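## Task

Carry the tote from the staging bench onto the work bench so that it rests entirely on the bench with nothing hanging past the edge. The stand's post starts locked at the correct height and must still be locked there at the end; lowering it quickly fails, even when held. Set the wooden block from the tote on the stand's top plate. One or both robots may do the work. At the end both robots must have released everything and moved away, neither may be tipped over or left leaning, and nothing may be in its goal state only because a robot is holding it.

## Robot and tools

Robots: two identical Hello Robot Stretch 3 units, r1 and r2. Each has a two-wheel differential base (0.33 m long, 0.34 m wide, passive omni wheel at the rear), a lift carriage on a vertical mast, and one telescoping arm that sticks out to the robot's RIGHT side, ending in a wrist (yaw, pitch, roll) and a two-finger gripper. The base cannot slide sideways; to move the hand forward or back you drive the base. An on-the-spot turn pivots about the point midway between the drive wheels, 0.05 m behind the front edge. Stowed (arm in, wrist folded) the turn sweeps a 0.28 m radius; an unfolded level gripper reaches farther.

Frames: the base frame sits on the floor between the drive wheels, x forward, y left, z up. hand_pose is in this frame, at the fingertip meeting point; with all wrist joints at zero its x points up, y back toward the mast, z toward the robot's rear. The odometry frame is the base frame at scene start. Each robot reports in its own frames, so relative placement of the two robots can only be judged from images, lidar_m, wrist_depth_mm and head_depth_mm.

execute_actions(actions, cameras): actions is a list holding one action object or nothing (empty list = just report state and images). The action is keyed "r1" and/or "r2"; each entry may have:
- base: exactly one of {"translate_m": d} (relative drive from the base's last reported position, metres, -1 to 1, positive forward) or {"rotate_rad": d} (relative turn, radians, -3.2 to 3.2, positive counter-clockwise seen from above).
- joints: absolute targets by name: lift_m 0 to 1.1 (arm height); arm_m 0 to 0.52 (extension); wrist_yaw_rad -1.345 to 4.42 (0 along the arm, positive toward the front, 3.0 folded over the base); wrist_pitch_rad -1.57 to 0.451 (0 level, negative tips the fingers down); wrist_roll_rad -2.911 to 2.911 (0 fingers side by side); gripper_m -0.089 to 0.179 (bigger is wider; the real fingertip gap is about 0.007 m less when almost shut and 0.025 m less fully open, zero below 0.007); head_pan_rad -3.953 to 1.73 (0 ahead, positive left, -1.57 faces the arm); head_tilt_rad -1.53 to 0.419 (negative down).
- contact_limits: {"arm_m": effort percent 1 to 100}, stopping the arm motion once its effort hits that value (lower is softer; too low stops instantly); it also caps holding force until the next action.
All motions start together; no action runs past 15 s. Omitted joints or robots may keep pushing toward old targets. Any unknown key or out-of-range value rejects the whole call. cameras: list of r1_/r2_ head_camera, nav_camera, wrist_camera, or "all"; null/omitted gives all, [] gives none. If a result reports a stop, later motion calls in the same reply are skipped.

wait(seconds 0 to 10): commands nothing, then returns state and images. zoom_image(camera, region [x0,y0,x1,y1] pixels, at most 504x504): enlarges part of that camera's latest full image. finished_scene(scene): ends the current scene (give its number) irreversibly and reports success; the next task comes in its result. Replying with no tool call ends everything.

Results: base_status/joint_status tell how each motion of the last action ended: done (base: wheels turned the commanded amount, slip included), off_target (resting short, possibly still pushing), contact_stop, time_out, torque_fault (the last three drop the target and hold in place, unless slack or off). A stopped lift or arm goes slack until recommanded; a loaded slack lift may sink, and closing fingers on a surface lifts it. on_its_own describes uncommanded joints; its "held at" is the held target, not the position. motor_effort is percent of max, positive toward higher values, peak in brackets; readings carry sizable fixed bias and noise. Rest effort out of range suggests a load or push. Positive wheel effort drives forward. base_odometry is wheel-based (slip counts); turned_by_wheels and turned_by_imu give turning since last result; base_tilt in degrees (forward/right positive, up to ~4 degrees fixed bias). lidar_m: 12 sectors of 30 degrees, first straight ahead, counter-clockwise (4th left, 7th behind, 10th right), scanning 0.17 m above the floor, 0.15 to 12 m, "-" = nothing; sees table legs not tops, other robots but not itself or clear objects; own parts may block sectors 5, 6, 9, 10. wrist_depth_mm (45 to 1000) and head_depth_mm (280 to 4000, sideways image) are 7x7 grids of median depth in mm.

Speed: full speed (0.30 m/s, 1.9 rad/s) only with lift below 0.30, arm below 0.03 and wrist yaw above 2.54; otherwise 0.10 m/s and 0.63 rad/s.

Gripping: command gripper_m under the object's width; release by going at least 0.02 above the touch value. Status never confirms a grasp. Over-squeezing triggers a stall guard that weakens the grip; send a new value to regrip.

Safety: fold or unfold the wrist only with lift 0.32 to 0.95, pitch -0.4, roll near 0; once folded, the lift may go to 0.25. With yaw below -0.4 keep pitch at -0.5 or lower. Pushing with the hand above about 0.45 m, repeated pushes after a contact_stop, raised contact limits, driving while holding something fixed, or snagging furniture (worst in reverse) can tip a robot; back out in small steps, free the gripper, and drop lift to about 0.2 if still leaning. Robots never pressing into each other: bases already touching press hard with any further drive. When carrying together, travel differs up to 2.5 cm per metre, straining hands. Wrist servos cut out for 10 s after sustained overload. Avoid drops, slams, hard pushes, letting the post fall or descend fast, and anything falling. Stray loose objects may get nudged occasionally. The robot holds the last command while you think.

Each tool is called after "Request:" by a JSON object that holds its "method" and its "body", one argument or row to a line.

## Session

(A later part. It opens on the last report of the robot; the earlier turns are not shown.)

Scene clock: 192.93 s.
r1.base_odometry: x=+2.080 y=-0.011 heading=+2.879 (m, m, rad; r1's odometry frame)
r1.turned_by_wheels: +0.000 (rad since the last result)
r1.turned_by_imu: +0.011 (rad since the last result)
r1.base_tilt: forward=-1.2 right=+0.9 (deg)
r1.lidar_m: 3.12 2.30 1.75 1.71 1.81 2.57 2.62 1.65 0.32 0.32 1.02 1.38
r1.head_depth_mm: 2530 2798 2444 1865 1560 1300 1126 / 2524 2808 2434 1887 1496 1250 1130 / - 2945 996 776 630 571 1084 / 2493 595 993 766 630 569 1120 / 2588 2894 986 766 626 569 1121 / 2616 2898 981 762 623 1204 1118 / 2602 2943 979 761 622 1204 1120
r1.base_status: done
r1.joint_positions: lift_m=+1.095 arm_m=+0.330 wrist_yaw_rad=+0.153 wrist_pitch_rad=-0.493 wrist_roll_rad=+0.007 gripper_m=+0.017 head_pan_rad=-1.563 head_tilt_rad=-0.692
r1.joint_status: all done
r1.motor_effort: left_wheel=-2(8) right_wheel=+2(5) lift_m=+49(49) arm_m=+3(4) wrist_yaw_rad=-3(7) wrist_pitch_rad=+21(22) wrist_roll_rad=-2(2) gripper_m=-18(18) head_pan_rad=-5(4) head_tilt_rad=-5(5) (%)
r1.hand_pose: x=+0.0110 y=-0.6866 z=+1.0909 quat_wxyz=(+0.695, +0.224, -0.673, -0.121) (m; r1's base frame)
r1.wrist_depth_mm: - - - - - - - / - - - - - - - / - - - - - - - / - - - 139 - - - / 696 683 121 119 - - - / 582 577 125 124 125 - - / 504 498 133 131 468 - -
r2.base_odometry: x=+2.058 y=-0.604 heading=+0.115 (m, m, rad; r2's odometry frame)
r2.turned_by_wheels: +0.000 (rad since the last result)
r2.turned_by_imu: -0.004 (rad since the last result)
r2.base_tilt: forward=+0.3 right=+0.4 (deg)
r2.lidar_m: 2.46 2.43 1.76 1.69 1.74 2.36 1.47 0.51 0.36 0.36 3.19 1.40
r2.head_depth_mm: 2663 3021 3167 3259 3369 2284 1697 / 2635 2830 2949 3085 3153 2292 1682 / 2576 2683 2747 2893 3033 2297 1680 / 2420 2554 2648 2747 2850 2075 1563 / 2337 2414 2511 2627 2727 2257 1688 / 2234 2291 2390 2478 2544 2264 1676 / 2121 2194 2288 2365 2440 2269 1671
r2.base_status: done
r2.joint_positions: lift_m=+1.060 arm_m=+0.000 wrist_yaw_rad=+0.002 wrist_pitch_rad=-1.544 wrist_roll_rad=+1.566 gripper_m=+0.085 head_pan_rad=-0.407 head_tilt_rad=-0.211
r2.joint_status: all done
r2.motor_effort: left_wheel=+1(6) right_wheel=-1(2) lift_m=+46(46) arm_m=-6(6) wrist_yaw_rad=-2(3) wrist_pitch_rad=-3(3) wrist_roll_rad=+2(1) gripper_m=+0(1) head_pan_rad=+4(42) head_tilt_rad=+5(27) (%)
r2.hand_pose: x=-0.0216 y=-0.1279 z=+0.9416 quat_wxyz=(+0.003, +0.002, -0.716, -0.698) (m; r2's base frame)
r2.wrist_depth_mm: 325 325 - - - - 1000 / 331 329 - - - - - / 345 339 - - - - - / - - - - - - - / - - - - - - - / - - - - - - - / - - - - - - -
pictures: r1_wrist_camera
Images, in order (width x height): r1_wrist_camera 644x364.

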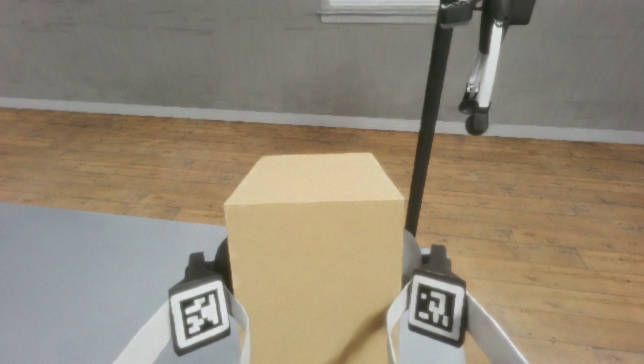

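Request:
{"method": "execute_actions", "body": {
  "actions": [
    {"r1":{"base":{"translate_m":-1.0},"joints":{"wrist_pitch_rad":-0.3,"wrist_yaw_rad":0.0,"arm_m":0.15}}}
  ],
  "cameras": ["r1_wrist_camera"]
}}

Request:
{"method": "execute_actions", "body": {
  "actions": [
    {"r1":{"base":{"translate_m":-0.42},"joints":{"wrist_pitch_rad":-0.16,"head_tilt_rad":-0.45}}}
  ],
  "cameras": ["r1_wrist_camera","r1_head_camera","r2_head_camera"]
}}

Scene clock: 208.30 s.
r1.base_odometry: x=+3.046 y=-0.270 heading=+2.879 (m, m, rad; r1's odometry frame)
r1.turned_by_wheels: +0.000 (rad since the last result)
r1.turned_by_imu: +0.010 (rad since the last result)
r1.base_tilt: forward=-1.1 right=+0.9 (deg)
r1.lidar_m: 2.35 2.37 1.81 1.76 1.87 1.66 1.62 1.72 0.86 2.98 1.29 0.96
r1.head_depth_mm: - 2854 2429 1885 1548 1286 1129 / - 2872 2440 1891 1548 1296 1124 / - - 2392 1887 1522 1296 1127 / 2488 2894 2391 1873 1519 1288 1121 / 2517 2838 2402 1862 1517 1297 1130 / 2510 2817 2388 1839 1517 1290 1118 / 2574 2891 2356 1793 1516 1276 1111
r1.base_status: done
r1.joint_positions: lift_m=+1.095 arm_m=+0.150 wrist_yaw_rad=+0.002 wrist_pitch_rad=-0.346 wrist_roll_rad=+0.006 gripper_m=+0.017 head_pan_rad=-1.563 head_tilt_rad=-0.692
r1.joint_status: all done
r1.motor_effort: left_wheel=-1(8) right_wheel=+2(4) lift_m=+49(49) arm_m=-3(5) wrist_yaw_rad=-2(6) wrist_pitch_rad=+22(24) wrist_roll_rad=-2(2) gripper_m=-18(18) head_pan_rad=-5(5) head_tilt_rad=-3(5) (%)
r1.hand_pose: x=-0.0210 y=-0.5281 z=+1.1238 quat_wxyz=(+0.695, +0.122, -0.698, -0.122) (m; r1's base frame)
r1.wrist_depth_mm: - - - - - - - / - - - - - - - / - - - - - - - / - - - 139 - - - / - - 121 119 - - - / - - 125 125 125 - - / - - 133 130 - - -
r2.base_odometry: x=+2.058 y=-0.604 heading=+0.115 (m, m, rad; r2's odometry frame)
r2.turned_by_wheels: +0.000 (rad since the last result)
r2.turned_by_imu: -0.003 (rad since the last result)
r2.base_tilt: forward=+0.3 right=+0.5 (deg)
r2.lidar_m: 2.46 2.43 1.76 1.69 1.74 2.37 1.47 0.51 0.36 0.36 1.52 1.40
r2.head_depth_mm: 2618 3023 3112 3144 3397 2295 1626 / 2653 2819 2968 3145 3157 2262 1680 / 2543 2667 2844 2886 3005 2281 1683 / 2445 2528 2615 2754 2879 2067 1572 / 2350 2413 2507 2601 2676 2275 1680 / 2234 2329 2371 2461 2547 2249 1683 / 2165 2238 2274 2351 2443 2280 1679
r2.base_status: not commanded
r2.joint_positions: lift_m=+1.060 arm_m=+0.000 wrist_yaw_rad=+0.002 wrist_pitch_rad=-1.544 wrist_roll_rad=+1.566 gripper_m=+0.085 head_pan_rad=-0.407 head_tilt_rad=-0.211
r2.joint_status: not commanded
r2.motor_effort: left_wheel=+1(1) right_wheel=-1(1) lift_m=+45(46) arm_m=-5(6) wrist_yaw_rad=-2(2) wrist_pitch_rad=-2(2) wrist_roll_rad=+2(2) gripper_m=-1(0) head_pan_rad=+3(3) head_tilt_rad=+6(5) (%)
r2.hand_pose: x=-0.0216 y=-0.1279 z=+0.9416 quat_wxyz=(+0.003, +0.002, -0.716, -0.698) (m; r2's base frame)
r2.wrist_depth_mm: 326 325 - - - - - / 333 331 - - - - - / 340 342 - - - - - / - - - - - - - / - - - - - - - / - - - - - - - / - - - - - - -
pictures: r1_wrist_camera
Images, in order (width x height): r1_wrist_camera 644x364.

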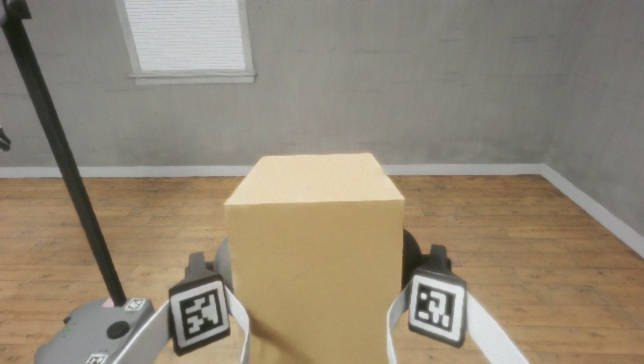

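Scene clock: 213.90 s.
r1.base_odometry: x=+3.451 y=-0.379 heading=+2.879 (m, m, rad; r1's odometry frame)
r1.turned_by_wheels: +0.000 (rad since the last result)
r1.turned_by_imu: +0.004 (rad since the last result)
r1.base_tilt: forward=-1.1 right=+1.0 (deg)
r1.lidar_m: 1.36 2.39 1.83 1.79 1.61 1.23 1.20 1.27 1.83 0.70 1.75 1.37
r1.head_depth_mm: - - - 2677 1898 1519 1250 / 2368 - - 2376 1927 1523 1252 / 2417 - - 2242 1762 1424 1201 / 2455 2646 2969 2476 1910 1501 1224 / 2483 2685 3064 2588 1908 1496 1233 / 2486 2707 3040 2536 1876 1498 1228 / 2490 2743 3127 2537 1873 1486 1231
r1.base_status: done
r1.joint_positions: lift_m=+1.095 arm_m=+0.150 wrist_yaw_rad=+0.002 wrist_pitch_rad=-0.210 wrist_roll_rad=+0.006 gripper_m=+0.017 head_pan_rad=-1.563 head_tilt_rad=-0.458
r1.joint_status: all done
r1.motor_effort: left_wheel=-1(7) right_wheel=+2(2) lift_m=+49(49) arm_m=-4(4) wrist_yaw_rad=-2(2) wrist_pitch_rad=+24(26) wrist_roll_rad=-2(2) gripper_m=-18(18) head_pan_rad=-5(4) head_tilt_rad=+4(21) (%)
r1.hand_pose: x=-0.0210 y=-0.5408 z=+1.1566 quat_wxyz=(+0.701, +0.075, -0.705, -0.074) (m; r1's base frame)
r1.wrist_depth_mm: - - - - - - - / - - - - - - - / - - - - - - - / - - - 140 - - - / - - 121 119 - - - / - - 125 125 125 - - / - - 133 131 300 - -
r2.base_odometry: x=+2.058 y=-0.604 heading=+0.115 (m, m, rad; r2's odometry frame)
r2.turned_by_wheels: +0.000 (rad since the last result)
r2.turned_by_imu: -0.001 (rad since the last result)
r2.base_tilt: forward=+0.3 right=+0.4 (deg)
r2.lidar_m: 2.46 2.43 1.76 1.69 1.74 2.36 1.48 0.51 0.36 0.36 1.76 1.40
r2.head_depth_mm: 2646 3005 3091 3313 3358 1902 1684 / 2654 2864 2938 3130 3174 2276 1675 / 2570 2677 2779 2910 2943 2257 1682 / 2434 2535 2656 2744 2793 2069 1564 / 2353 2423 2505 2604 2713 2273 1684 / 2249 2306 2405 2471 2590 2270 1692 / 2145 2197 2284 2350 2473 2267 1674
r2.base_status: not commanded
r2.joint_positions: lift_m=+1.060 arm_m=+0.000 wrist_yaw_rad=+0.002 wrist_pitch_rad=-1.544 wrist_roll_rad=+1.566 gripper_m=+0.085 head_pan_rad=-0.407 head_tilt_rad=-0.211
r2.joint_status: not commanded
r2.motor_effort: left_wheel=+1(1) right_wheel=-1(1) lift_m=+46(46) arm_m=-6(6) wrist_yaw_rad=-2(2) wrist_pitch_rad=-3(2) wrist_roll_rad=+2(2) gripper_m=+0(0) head_pan_rad=+3(3) head_tilt_rad=+5(4) (%)
r2.hand_pose: x=-0.0216 y=-0.1279 z=+0.9416 quat_wxyz=(+0.003, +0.002, -0.716, -0.698) (m; r2's base frame)
r2.wrist_depth_mm: 324 323 - - - - - / 330 331 - - - - - / 344 337 - - - - - / - - - - - - - / - - - - - - - / - - - - - - - / - - - - - - -
pictures: r1_head_camera (sideways: a quarter turn clockwise sets it upright), r1_wrist_camera, r2_head_camera (sideways: a quarter turn clockwise sets it upright)
Images, in order (width x height): r1_head_camera 896x504, r1_wrist_camera 644x364, r2_head_camera 896x504.

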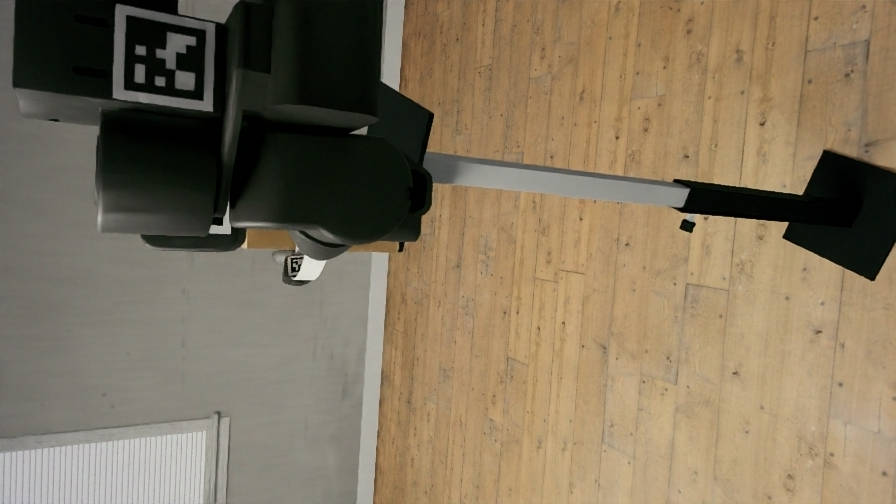

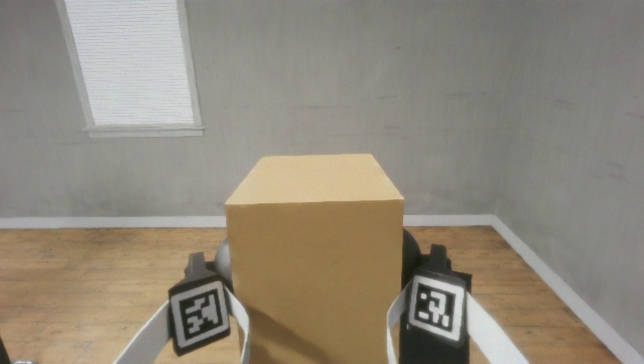

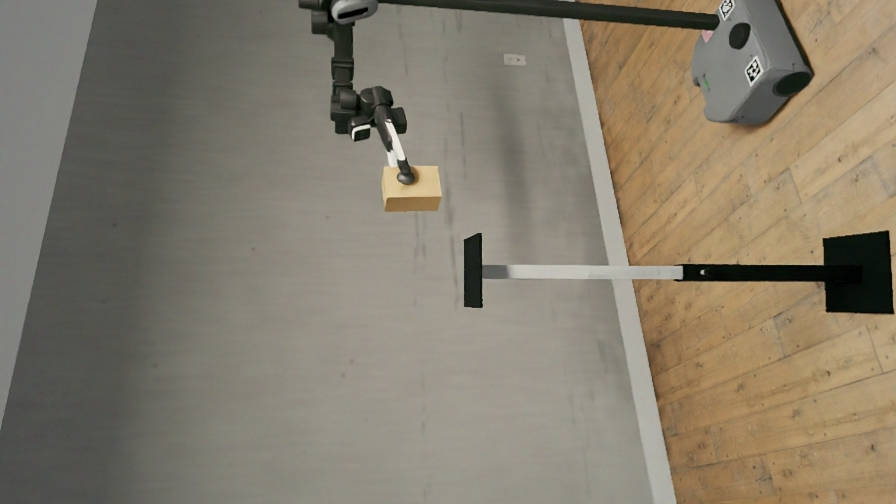

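Request:
{"method": "execute_actions", "body": {
  "actions": [
    {"r1":{"base":{"translate_m":-0.07},"joints":{"arm_m":0.315,"lift_m":1.06}}}
  ],
  "cameras": ["r1_wrist_camera","r1_head_camera","r2_head_camera"]
}}

Request:
{"method": "zoom_image", "body": {
  "camera": "r2_head_camera",
  "region": [340,170,560,350]
}}

Scene clock: 219.87 s.
r1.base_odometry: x=+3.519 y=-0.397 heading=+2.879 (m, m, rad; r1's odometry frame)
r1.turned_by_wheels: +0.000 (rad since the last result)
r1.turned_by_imu: +0.002 (rad since the last result)
r1.base_tilt: forward=-1.2 right=+1.0 (deg)
r1.lidar_m: 1.43 2.40 1.84 1.80 1.52 1.16 1.14 1.20 1.72 0.69 1.80 1.66
r1.head_depth_mm: 2394 - 2831 2647 1936 1507 1251 / 2386 2647 2934 2662 1924 1526 1247 / 2434 - 2978 2373 1908 1506 1247 / 2449 2683 2882 779 1761 1418 1180 / 2464 2684 2951 2569 1890 1490 1228 / 2482 2760 2981 2549 1882 1492 1226 / 2481 2745 3064 2547 1878 1483 1227
r1.base_status: done
r1.joint_positions: lift_m=+1.060 arm_m=+0.315 wrist_yaw_rad=+0.001 wrist_pitch_rad=-0.208 wrist_roll_rad=+0.006 gripper_m=+0.017 head_pan_rad=-1.563 head_tilt_rad=-0.458
r1.joint_status: all done
r1.motor_effort: left_wheel=-1(7) right_wheel=+2(4) lift_m=+38(41) arm_m=+4(7) wrist_yaw_rad=-1(2) wrist_pitch_rad=+24(24) wrist_roll_rad=-2(2) gripper_m=-18(18) head_pan_rad=-4(5) head_tilt_rad=+3(3) (%)
r1.hand_pose: x=-0.0212 y=-0.7054 z=+1.1222 quat_wxyz=(+0.701, +0.074, -0.705, -0.074) (m; r1's base frame)
r1.wrist_depth_mm: - - - - - - - / - - - - - - - / - - - - - - - / - - - 140 - - - / - - 121 119 - - - / - - 125 125 125 - - / - - 133 131 267 - -
r2.base_odometry: x=+2.058 y=-0.604 heading=+0.115 (m, m, rad; r2's odometry frame)
r2.turned_by_wheels: +0.000 (rad since the last result)
r2.turned_by_imu: -0.001 (rad since the last result)
r2.base_tilt: forward=+0.3 right=+0.4 (deg)
r2.lidar_m: 2.46 2.43 1.76 1.69 1.74 2.37 1.47 0.51 0.36 0.36 3.19 1.39
r2.head_depth_mm: 2680 2961 3019 3256 3258 1990 1685 / 2630 2845 2941 3066 3181 1996 1688 / 2567 2651 2769 2918 3015 2257 1679 / 2470 2524 2656 2695 2868 2074 1566 / 2339 2440 2495 2614 2693 2286 1669 / 2243 2304 2385 2457 2548 2245 1693 / 2140 2217 2298 2355 2441 2262 1670
r2.base_status: not commanded
r2.joint_positions: lift_m=+1.060 arm_m=+0.000 wrist_yaw_rad=+0.002 wrist_pitch_rad=-1.544 wrist_roll_rad=+1.566 gripper_m=+0.085 head_pan_rad=-0.407 head_tilt_rad=-0.211
r2.joint_status: not commanded
r2.motor_effort: left_wheel=+1(1) right_wheel=-1(1) lift_m=+45(46) arm_m=-5(6) wrist_yaw_rad=-2(2) wrist_pitch_rad=-2(3) wrist_roll_rad=+2(2) gripper_m=+0(0) head_pan_rad=+3(3) head_tilt_rad=+5(5) (%)
r2.hand_pose: x=-0.0216 y=-0.1279 z=+0.9416 quat_wxyz=(+0.003, +0.002, -0.716, -0.698) (m; r2's base frame)
r2.wrist_depth_mm: 325 324 - - - - - / 333 331 - - - - - / 345 341 - - - - - / - - - - - - - / - - - - - - - / - - - - - - - / - - - - - - -
pictures: r1_head_camera (sideways: a quarter turn clockwise sets it upright), r1_wrist_camera, r2_head_camera (sideways: a quarter turn clockwise sets it upright)
Images, in order (width x height): r1_head_camera 896x504, r1_wrist_camera 644x364, r2_head_camera 896x504.

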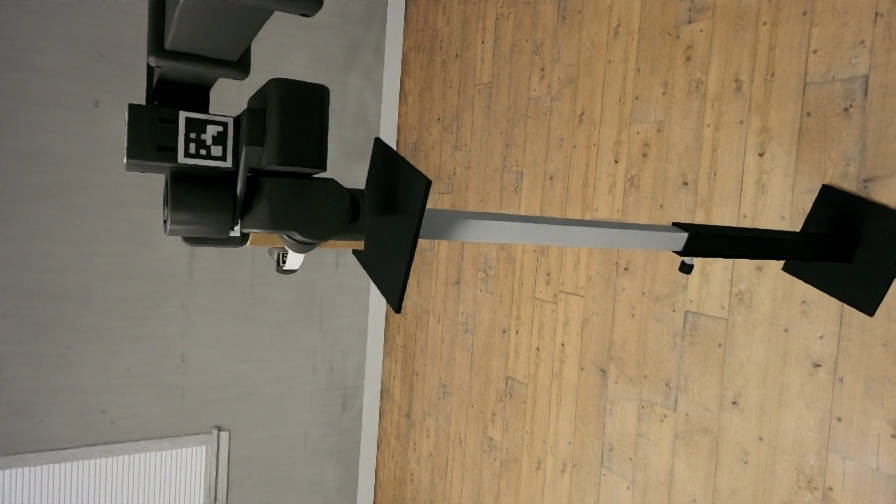

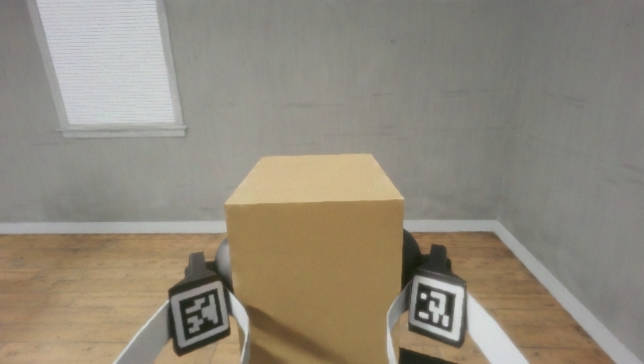

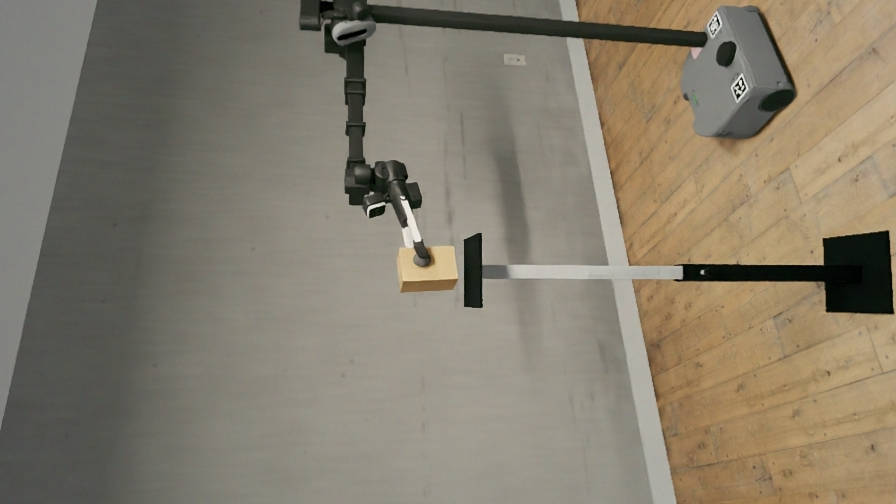

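Region (340, 170, 560, 350) of r2_head_camera's 896x504 image, scaled by 2.291, with more detail than that image has; it fills the top 412 rows of this view, and the rest is white.

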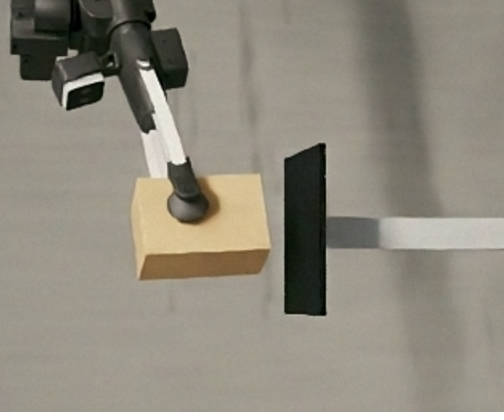

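Gap ≈0.04.

Request:
{"method": "execute_actions", "body": {
  "actions": [
    {"r1":{"joints":{"lift_m":1.03}}}
  ],
  "cameras": []
}}

Request:
{"method": "execute_actions", "body": {
  "actions": [
    {"r1":{"joints":{"lift_m":1.02}}}
  ],
  "cameras": ["r2_head_camera"]
}}

Scene clock: 222.93 s.
r1.base_odometry: x=+3.519 y=-0.397 heading=+2.879 (m, m, rad; r1's odometry frame)
r1.turned_by_wheels: +0.000 (rad since the last result)
r1.turned_by_imu: +0.001 (rad since the last result)
r1.base_tilt: forward=-1.0 right=+1.0 (deg)
r1.lidar_m: 1.43 2.40 1.84 1.80 1.52 1.16 1.14 1.20 1.73 0.69 1.79 1.66
r1.head_depth_mm: 2356 2560 2981 2651 1921 1507 1256 / 2377 2577 2881 2581 1925 1510 1251 / 2415 2598 - 2360 1909 1506 1249 / 2426 2634 2907 793 1776 1418 1175 / 2493 2702 2954 2604 1894 1498 1227 / 2497 2750 3039 2569 1880 1483 1232 / 2539 2751 3044 2538 1867 1476 1227
r1.base_status: not commanded
r1.joint_positions: lift_m=+1.030 arm_m=+0.315 wrist_yaw_rad=+0.001 wrist_pitch_rad=-0.208 wrist_roll_rad=+0.006 gripper_m=+0.017 head_pan_rad=-1.563 head_tilt_rad=-0.458
r1.joint_status: all done
r1.motor_effort: left_wheel=-1(1) right_wheel=+2(2) lift_m=+39(41) arm_m=+4(4) wrist_yaw_rad=-1(1) wrist_pitch_rad=+23(23) wrist_roll_rad=-2(2) gripper_m=-18(17) head_pan_rad=-5(5) head_tilt_rad=+2(3) (%)
r1.hand_pose: x=-0.0212 y=-0.7055 z=+1.0923 quat_wxyz=(+0.702, +0.074, -0.705, -0.073) (m; r1's base frame)
r1.wrist_depth_mm: - - - - - - - / - - - - - - - / - - - - - - - / - - - 140 - - - / - - 121 119 - - - / - - 125 125 125 - - / - - 133 131 220 - -
r2.base_odometry: x=+2.058 y=-0.604 heading=+0.115 (m, m, rad; r2's odometry frame)
r2.turned_by_wheels: +0.000 (rad since the last result)
r2.turned_by_imu: -0.001 (rad since the last result)
r2.base_tilt: forward=+0.4 right=+0.4 (deg)
r2.lidar_m: 2.47 2.43 1.75 1.69 1.74 2.37 1.48 0.51 0.36 0.36 3.17 1.40
r2.head_depth_mm: 2637 3037 3032 3240 3241 1974 1703 / 2630 2812 2965 3043 3192 2013 1691 / 2594 2659 2775 2921 3024 2243 1692 / 2449 2549 2623 2711 2837 2075 1563 / 2351 2430 2507 2601 2714 2284 1686 / 2245 2276 2396 2505 2564 2265 1674 / 2132 2220 2292 2353 2437 2251 1666
r2.base_status: not commanded
r2.joint_positions: lift_m=+1.060 arm_m=+0.000 wrist_yaw_rad=+0.002 wrist_pitch_rad=-1.544 wrist_roll_rad=+1.566 gripper_m=+0.085 head_pan_rad=-0.407 head_tilt_rad=-0.211
r2.joint_status: not commanded
r2.motor_effort: left_wheel=+1(1) right_wheel=-1(1) lift_m=+45(46) arm_m=-5(5) wrist_yaw_rad=-1(2) wrist_pitch_rad=-2(2) wrist_roll_rad=+2(2) gripper_m=+0(0) head_pan_rad=+3(3) head_tilt_rad=+5(5) (%)
r2.hand_pose: x=-0.0216 y=-0.1279 z=+0.9416 quat_wxyz=(+0.003, +0.002, -0.716, -0.698) (m; r2's base frame)
r2.wrist_depth_mm: 328 325 - - - - - / 333 334 - - - - - / 343 344 - - - - - / - - - - - - - / - - - - - - - / - - - - - - - / - - - - - - -
pictures: none
No camera images: the call's "cameras" was empty. Leave "cameras" out to get every camera's image.

Scene clock: 223.67 s.
r1.base_odometry: x=+3.519 y=-0.397 heading=+2.879 (m, m, rad; r1's odometry frame)
r1.turned_by_wheels: +0.000 (rad since the last result)
r1.turned_by_imu: +0.000 (rad since the last result)
r1.base_tilt: forward=-1.1 right=+1.0 (deg)
r1.lidar_m: 1.42 2.40 1.83 1.80 1.52 1.16 1.14 1.20 1.72 0.69 1.79 1.66
r1.head_depth_mm: 2373 2560 - 2507 1941 1522 1248 / 2385 2585 2863 2614 1938 1514 1249 / 2431 2623 - 2381 1899 1500 1239 / 2431 2677 2880 1526 1748 1410 1179 / 2449 2740 2948 2571 1902 1487 1234 / 2462 2708 3050 2526 1882 1495 1234 / 2519 2776 3064 2543 1853 1487 1235
r1.base_status: not commanded
r1.joint_positions: lift_m=+1.020 arm_m=+0.315 wrist_yaw_rad=+0.001 wrist_pitch_rad=-0.206 wrist_roll_rad=+0.006 gripper_m=+0.017 head_pan_rad=-1.563 head_tilt_rad=-0.458
r1.joint_status: all done
r1.motor_effort: left_wheel=-1(2) right_wheel=+2(2) lift_m=+38(39) arm_m=+4(3) wrist_yaw_rad=-1(1) wrist_pitch_rad=+22(23) wrist_roll_rad=-2(2) gripper_m=-18(18) head_pan_rad=-5(5) head_tilt_rad=+3(2) (%)
r1.hand_pose: x=-0.0212 y=-0.7056 z=+1.0828 quat_wxyz=(+0.702, +0.073, -0.705, -0.073) (m; r1's base frame)
r1.wrist_depth_mm: - - - - - - - / - - - - - - - / - - - - - - - / - - - 139 - - - / - - 121 119 - - - / - - 125 125 125 - - / - - 133 130 209 - -
r2.base_odometry: x=+2.058 y=-0.604 heading=+0.115 (m, m, rad; r2's odometry frame)
r2.turned_by_wheels: +0.000 (rad since the last result)
r2.turned_by_imu: +0.000 (rad since the last result)
r2.base_tilt: forward=+0.4 right=+0.5 (deg)
r2.lidar_m: 2.46 2.43 1.76 1.69 1.74 2.36 1.47 0.51 0.36 0.36 3.19 1.40
r2.head_depth_mm: 2629 2993 3006 3266 3312 1975 1688 / 2645 2748 2941 3090 3154 1998 1701 / 2546 2695 2782 2895 3036 2300 1674 / 2464 2547 2670 2717 2817 2061 1563 / 2330 2399 2521 2612 2716 2242 1676 / 2237 2291 2381 2507 2560 2259 1678 / 2144 2179 2311 2359 2433 2244 1674
r2.base_status: not commanded
r2.joint_positions: lift_m=+1.060 arm_m=+0.000 wrist_yaw_rad=+0.002 wrist_pitch_rad=-1.544 wrist_roll_rad=+1.566 gripper_m=+0.085 head_pan_rad=-0.407 head_tilt_rad=-0.211
r2.joint_status: not commanded
r2.motor_effort: left_wheel=+1(1) right_wheel=-1(1) lift_m=+45(45) arm_m=-5(6) wrist_yaw_rad=-2(2) wrist_pitch_rad=-2(2) wrist_roll_rad=+2(2) gripper_m=+0(1) head_pan_rad=+3(3) head_tilt_rad=+6(5) (%)
r2.hand_pose: x=-0.0216 y=-0.1279 z=+0.9416 quat_wxyz=(+0.003, +0.002, -0.716, -0.698) (m; r2's base frame)
r2.wrist_depth_mm: 324 324 - - - - - / 334 328 - - - - - / 342 339 - - - - - / - - - - - - - / - - - - - - - / - - - - - - - / - - - - - - -
pictures: r2_head_camera (sideways: a quarter turn clockwise sets it upright)
Images, in order (width x height): r2_head_camera 896x504.

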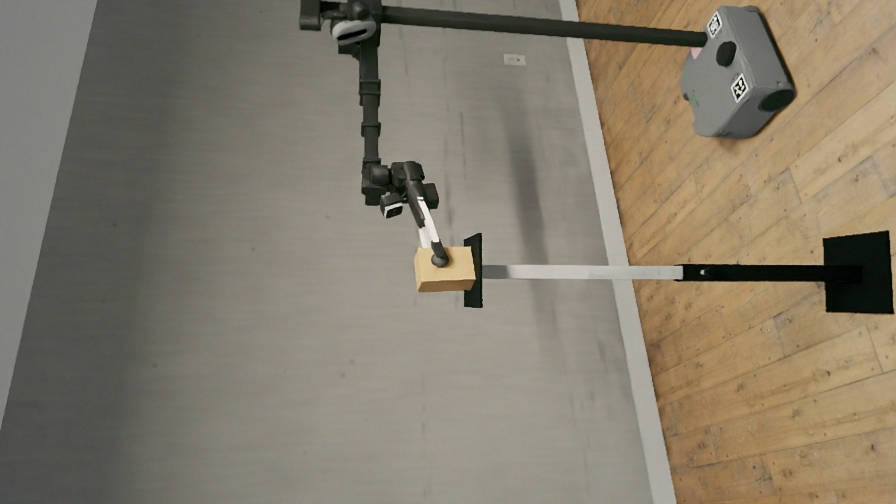

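Just touching.

Request:
{"method": "execute_actions", "body": {
  "actions": [
    {"r1":{"joints":{"lift_m":1.012}}}
  ],
  "cameras": []
}}

Request:
{"method": "execute_actions", "body": {
  "actions": [
    {"r1":{"joints":{"gripper_m":0.12}}}
  ],
  "cameras": []
}}

Request:
{"method": "execute_actions", "body": {
  "actions": [
    {"r1":{"joints":{"arm_m":0.0}}}
  ],
  "cameras": ["r2_head_camera","r1_wrist_camera"]
}}

Scene clock: 230.37 s.
r1.base_odometry: x=+3.519 y=-0.397 heading=+2.879 (m, m, rad; r1's odometry frame)
r1.turned_by_wheels: +0.000 (rad since the last result)
r1.turned_by_imu: +0.001 (rad since the last result)
r1.base_tilt: forward=-1.2 right=+1.0 (deg)
r1.lidar_m: 1.43 2.39 1.83 1.79 1.51 1.16 1.13 1.20 1.72 0.69 1.80 1.66
r1.head_depth_mm: 2367 2596 - 2522 1935 1524 1251 / 2374 2590 - 2631 1932 1517 1244 / 2404 2582 - 2416 1909 1508 1249 / 2447 2672 2914 2255 1767 1418 1179 / 2487 2704 2988 2559 1887 1491 1243 / 2460 2721 3006 2557 1865 1492 1236 / 2527 2726 3077 2547 1887 1483 1235
r1.base_status: not commanded
r1.joint_positions: lift_m=+1.012 arm_m=+0.315 wrist_yaw_rad=+0.001 wrist_pitch_rad=-0.187 wrist_roll_rad=+0.006 gripper_m=+0.017 head_pan_rad=-1.563 head_tilt_rad=-0.458
r1.joint_status: all done
r1.motor_effort: left_wheel=-1(0) right_wheel=+2(2) lift_m=+36(38) arm_m=+4(4) wrist_yaw_rad=-1(1) wrist_pitch_rad=+13(22) wrist_roll_rad=-2(2) gripper_m=-18(18) head_pan_rad=-5(5) head_tilt_rad=+2(4) (%)
r1.hand_pose: x=-0.0212 y=-0.7070 z=+1.0795 quat_wxyz=(+0.702, +0.067, -0.706, -0.066) (m; r1's base frame)
r1.wrist_depth_mm: - - - - - - - / - - - - - - - / - - - - - - - / - - - 137 - - - / - - 120 118 - - - / - - 124 124 125 - - / - - 134 131 206 - -
r2.base_odometry: x=+2.058 y=-0.604 heading=+0.115 (m, m, rad; r2's odometry frame)
r2.turned_by_wheels: +0.000 (rad since the last result)
r2.turned_by_imu: -0.001 (rad since the last result)
r2.base_tilt: forward=+0.3 right=+0.5 (deg)
r2.lidar_m: 2.46 2.43 1.76 1.69 1.75 2.38 1.48 0.51 0.36 0.36 3.20 1.40
r2.head_depth_mm: 2607 3005 3035 3260 3254 1994 1689 / 2661 2838 2900 3078 3167 2017 1697 / 2543 2680 2804 2952 2997 2269 1684 / 2472 2537 2632 2708 2842 2086 1553 / 2325 2421 2528 2617 2691 2271 1672 / 2254 2288 2387 2486 2576 2261 1678 / 2129 2203 2281 2354 2457 2244 1684
r2.base_status: not commanded
r2.joint_positions: lift_m=+1.060 arm_m=+0.000 wrist_yaw_rad=+0.002 wrist_pitch_rad=-1.544 wrist_roll_rad=+1.566 gripper_m=+0.085 head_pan_rad=-0.407 head_tilt_rad=-0.211
r2.joint_status: not commanded
r2.motor_effort: left_wheel=+1(1) right_wheel=-1(1) lift_m=+46(46) arm_m=-6(6) wrist_yaw_rad=-2(2) wrist_pitch_rad=-2(3) wrist_roll_rad=+2(2) gripper_m=+0(0) head_pan_rad=+3(3) head_tilt_rad=+5(5) (%)
r2.hand_pose: x=-0.0216 y=-0.1279 z=+0.9416 quat_wxyz=(+0.003, +0.002, -0.716, -0.698) (m; r2's base frame)
r2.wrist_depth_mm: 323 325 - - - - - / 328 333 - - - - - / 344 339 - - - - - / - - - - - - - / - - - - - - - / - - - - - - - / - - - - - - -
pictures: none
No camera images: the call's "cameras" was empty. Leave "cameras" out to get every camera's image.

Scene clock: 231.90 s.
r1.base_odometry: x=+3.519 y=-0.397 heading=+2.879 (m, m, rad; r1's odometry frame)
r1.turned_by_wheels: +0.000 (rad since the last result)
r1.turned_by_imu: +0.000 (rad since the last result)
r1.base_tilt: forward=-1.0 right=+0.9 (deg)
r1.lidar_m: 1.43 2.41 1.84 1.79 1.51 1.16 1.14 1.20 1.72 0.69 1.80 1.65
r1.head_depth_mm: 2372 2598 - 2529 1941 1517 1255 / 2407 2614 - 2673 1927 1519 1243 / 2426 2606 - 2378 1915 1514 1242 / 2444 2648 2856 2240 1774 1408 1172 / 2468 2714 2932 2560 1872 1501 1239 / 2482 2721 2964 2560 1920 1484 1224 / 2463 2773 3005 2507 1872 1482 1231
r1.base_status: not commanded
r1.joint_positions: lift_m=+1.012 arm_m=+0.315 wrist_yaw_rad=+0.001 wrist_pitch_rad=-0.182 wrist_roll_rad=+0.006 gripper_m=+0.120 head_pan_rad=-1.563 head_tilt_rad=-0.458
r1.joint_status: all done
r1.motor_effort: left_wheel=-1(1) right_wheel=+2(2) lift_m=+36(36) arm_m=+4(4) wrist_yaw_rad=-1(1) wrist_pitch_rad=+10(13) wrist_roll_rad=-2(2) gripper_m=+1(80) head_pan_rad=-4(4) head_tilt_rad=+3(3) (%)
r1.hand_pose: x=-0.0212 y=-0.7074 z=+1.0809 quat_wxyz=(+0.702, +0.065, -0.706, -0.064) (m; r1's base frame)
r1.wrist_depth_mm: - - - - - - - / - - - - - - - / - - - - - - - / - - - 144 - - - / - - 119 117 - - - / - - 125 123 - - - / - - 211 130 215 - -
r2.base_odometry: x=+2.058 y=-0.604 heading=+0.115 (m, m, rad; r2's odometry frame)
r2.turned_by_wheels: +0.000 (rad since the last result)
r2.turned_by_imu: +0.000 (rad since the last result)
r2.base_tilt: forward=+0.4 right=+0.4 (deg)
r2.lidar_m: 2.46 2.42 1.76 1.69 1.75 2.36 1.47 0.51 0.36 0.36 3.19 1.40
r2.head_depth_mm: 2645 3013 3004 3226 3277 1981 1676 / 2668 2845 2957 3075 3197 2016 1691 / 2539 2682 2800 2869 3016 2269 1694 / 2455 2559 2625 2696 2830 2073 1563 / 2326 2418 2529 2574 2712 2264 1677 / 2254 2322 2385 2465 2571 2264 1671 / 2147 2210 2252 2374 2450 2252 1667
r2.base_status: not commanded
r2.joint_positions: lift_m=+1.060 arm_m=+0.000 wrist_yaw_rad=+0.002 wrist_pitch_rad=-1.544 wrist_roll_rad=+1.566 gripper_m=+0.085 head_pan_rad=-0.407 head_tilt_rad=-0.211
r2.joint_status: not commanded
r2.motor_effort: left_wheel=+1(1) right_wheel=-1(1) lift_m=+46(46) arm_m=-6(5) wrist_yaw_rad=-2(2) wrist_pitch_rad=-3(2) wrist_roll_rad=+2(2) gripper_m=+0(0) head_pan_rad=+3(3) head_tilt_rad=+5(5) (%)
r2.hand_pose: x=-0.0216 y=-0.1279 z=+0.9416 quat_wxyz=(+0.003, +0.002, -0.716, -0.698) (m; r2's base frame)
r2.wrist_depth_mm: 322 323 - - - - - / 331 330 - - - - - / 344 339 - - - - - / - - - - - - - / - - - - - - - / - - - - - - - / - - - - - - -
pictures: none
No camera images: the call's "cameras" was empty. Leave "cameras" out to get every camera's image.

Scene clock: 235.43 s.
r1.base_odometry: x=+3.519 y=-0.397 heading=+2.879 (m, m, rad; r1's odometry frame)
r1.turned_by_wheels: +0.000 (rad since the last result)
r1.turned_by_imu: +0.001 (rad since the last result)
r1.base_tilt: forward=-1.0 right=+1.0 (deg)
r1.lidar_m: 1.43 2.40 1.84 1.80 1.52 1.16 1.14 1.20 1.73 0.69 1.80 1.66
r1.head_depth_mm: 2337 2596 2849 - - - - / 2407 2599 2922 2891 - - - / 2387 2666 2786 693 - - - / 2460 2669 2808 698 - 1443 1229 / 2488 2710 3017 2689 1902 1490 1237 / 2453 2748 3059 2553 1874 1496 1231 / 2530 2739 3062 2551 1894 1482 1223
r1.base_status: not commanded
r1.joint_positions: lift_m=+1.012 arm_m=+0.000 wrist_yaw_rad=+0.001 wrist_pitch_rad=-0.181 wrist_roll_rad=+0.006 gripper_m=+0.120 head_pan_rad=-1.563 head_tilt_rad=-0.458
r1.joint_status: all done
r1.motor_effort: left_wheel=-1(2) right_wheel=+2(2) lift_m=+36(36) arm_m=-4(9) wrist_yaw_rad=-1(1) wrist_pitch_rad=+10(10) wrist_roll_rad=-2(2) gripper_m=+0(0) head_pan_rad=-5(4) head_tilt_rad=+2(2) (%)
r1.hand_pose: x=-0.0212 y=-0.3930 z=+1.0811 quat_wxyz=(+0.702, +0.064, -0.706, -0.064) (m; r1's base frame)
r1.wrist_depth_mm: - - - - - - - / - - - - - - - / - - - 476 - - - / - - - 450 - - - / - - - 521 - - - / - - - - - - - / - - - - - - -
r2.base_odometry: x=+2.058 y=-0.604 heading=+0.115 (m, m, rad; r2's odometry frame)
r2.turned_by_wheels: +0.000 (rad since the last result)
r2.turned_by_imu: -0.001 (rad since the last result)
r2.base_tilt: forward=+0.2 right=+0.4 (deg)
r2.lidar_m: 2.46 2.43 1.76 1.69 1.75 2.36 1.47 0.51 0.36 0.36 3.18 1.40
r2.head_depth_mm: 2643 2997 3024 3260 3305 1999 1688 / 2646 2879 2957 3060 3186 2013 1683 / 2550 2657 2822 2922 3035 2319 1686 / 2463 2540 2613 2718 2891 2071 1557 / 2316 2425 2502 2648 2698 2262 1680 / 2233 2319 2392 2468 2562 2282 1679 / 2132 2210 2278 2363 2446 2258 1661
r2.base_status: not commanded
r2.joint_positions: lift_m=+1.060 arm_m=+0.000 wrist_yaw_rad=+0.002 wrist_pitch_rad=-1.544 wrist_roll_rad=+1.566 gripper_m=+0.085 head_pan_rad=-0.407 head_tilt_rad=-0.211
r2.joint_status: not commanded
r2.motor_effort: left_wheel=+1(1) right_wheel=-1(1) lift_m=+45(45) arm_m=-6(5) wrist_yaw_rad=-2(2) wrist_pitch_rad=-2(2) wrist_roll_rad=+2(2) gripper_m=+0(0) head_pan_rad=+3(3) head_tilt_rad=+5(5) (%)
r2.hand_pose: x=-0.0216 y=-0.1279 z=+0.9416 quat_wxyz=(+0.003, +0.002, -0.716, -0.698) (m; r2's base frame)
r2.wrist_depth_mm: 324 326 - - - - - / 333 330 - - - - - / 341 338 - - - - - / - - - - - - - / - - - - - - - / - - - - - - - / - - - - - - -
pictures: r1_wrist_camera, r2_head_camera (sideways: a quarter turn clockwise sets it upright)
Images, in order (width x height): r1_wrist_camera 644x364, r2_head_camera 896x504.

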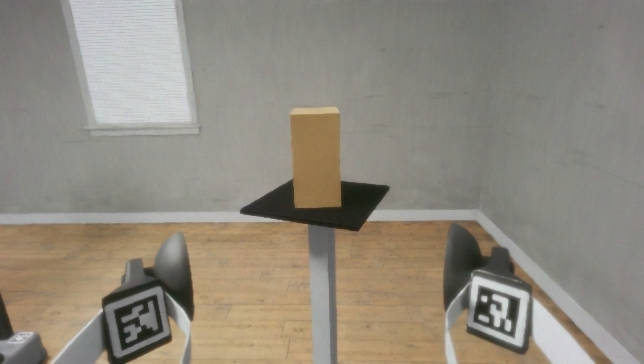

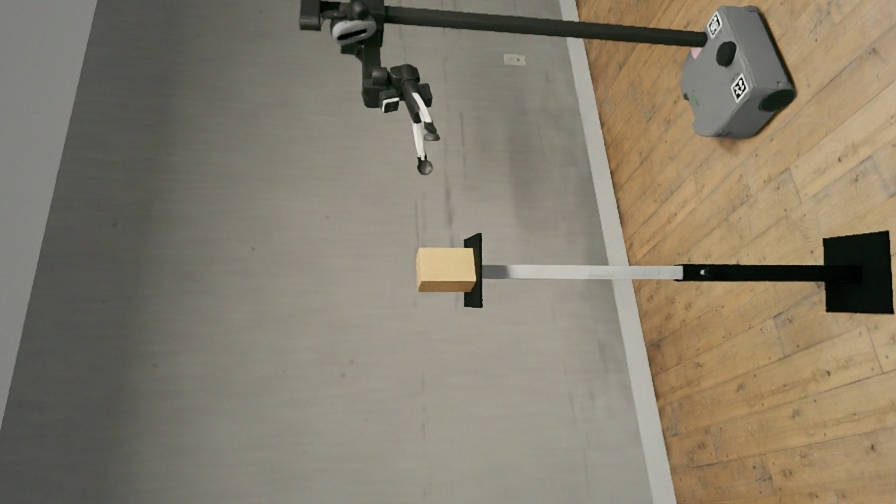

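Request:
{"method": "finished_scene", "body": {
  "scene": 2
}}

The scene is finished: the task was done.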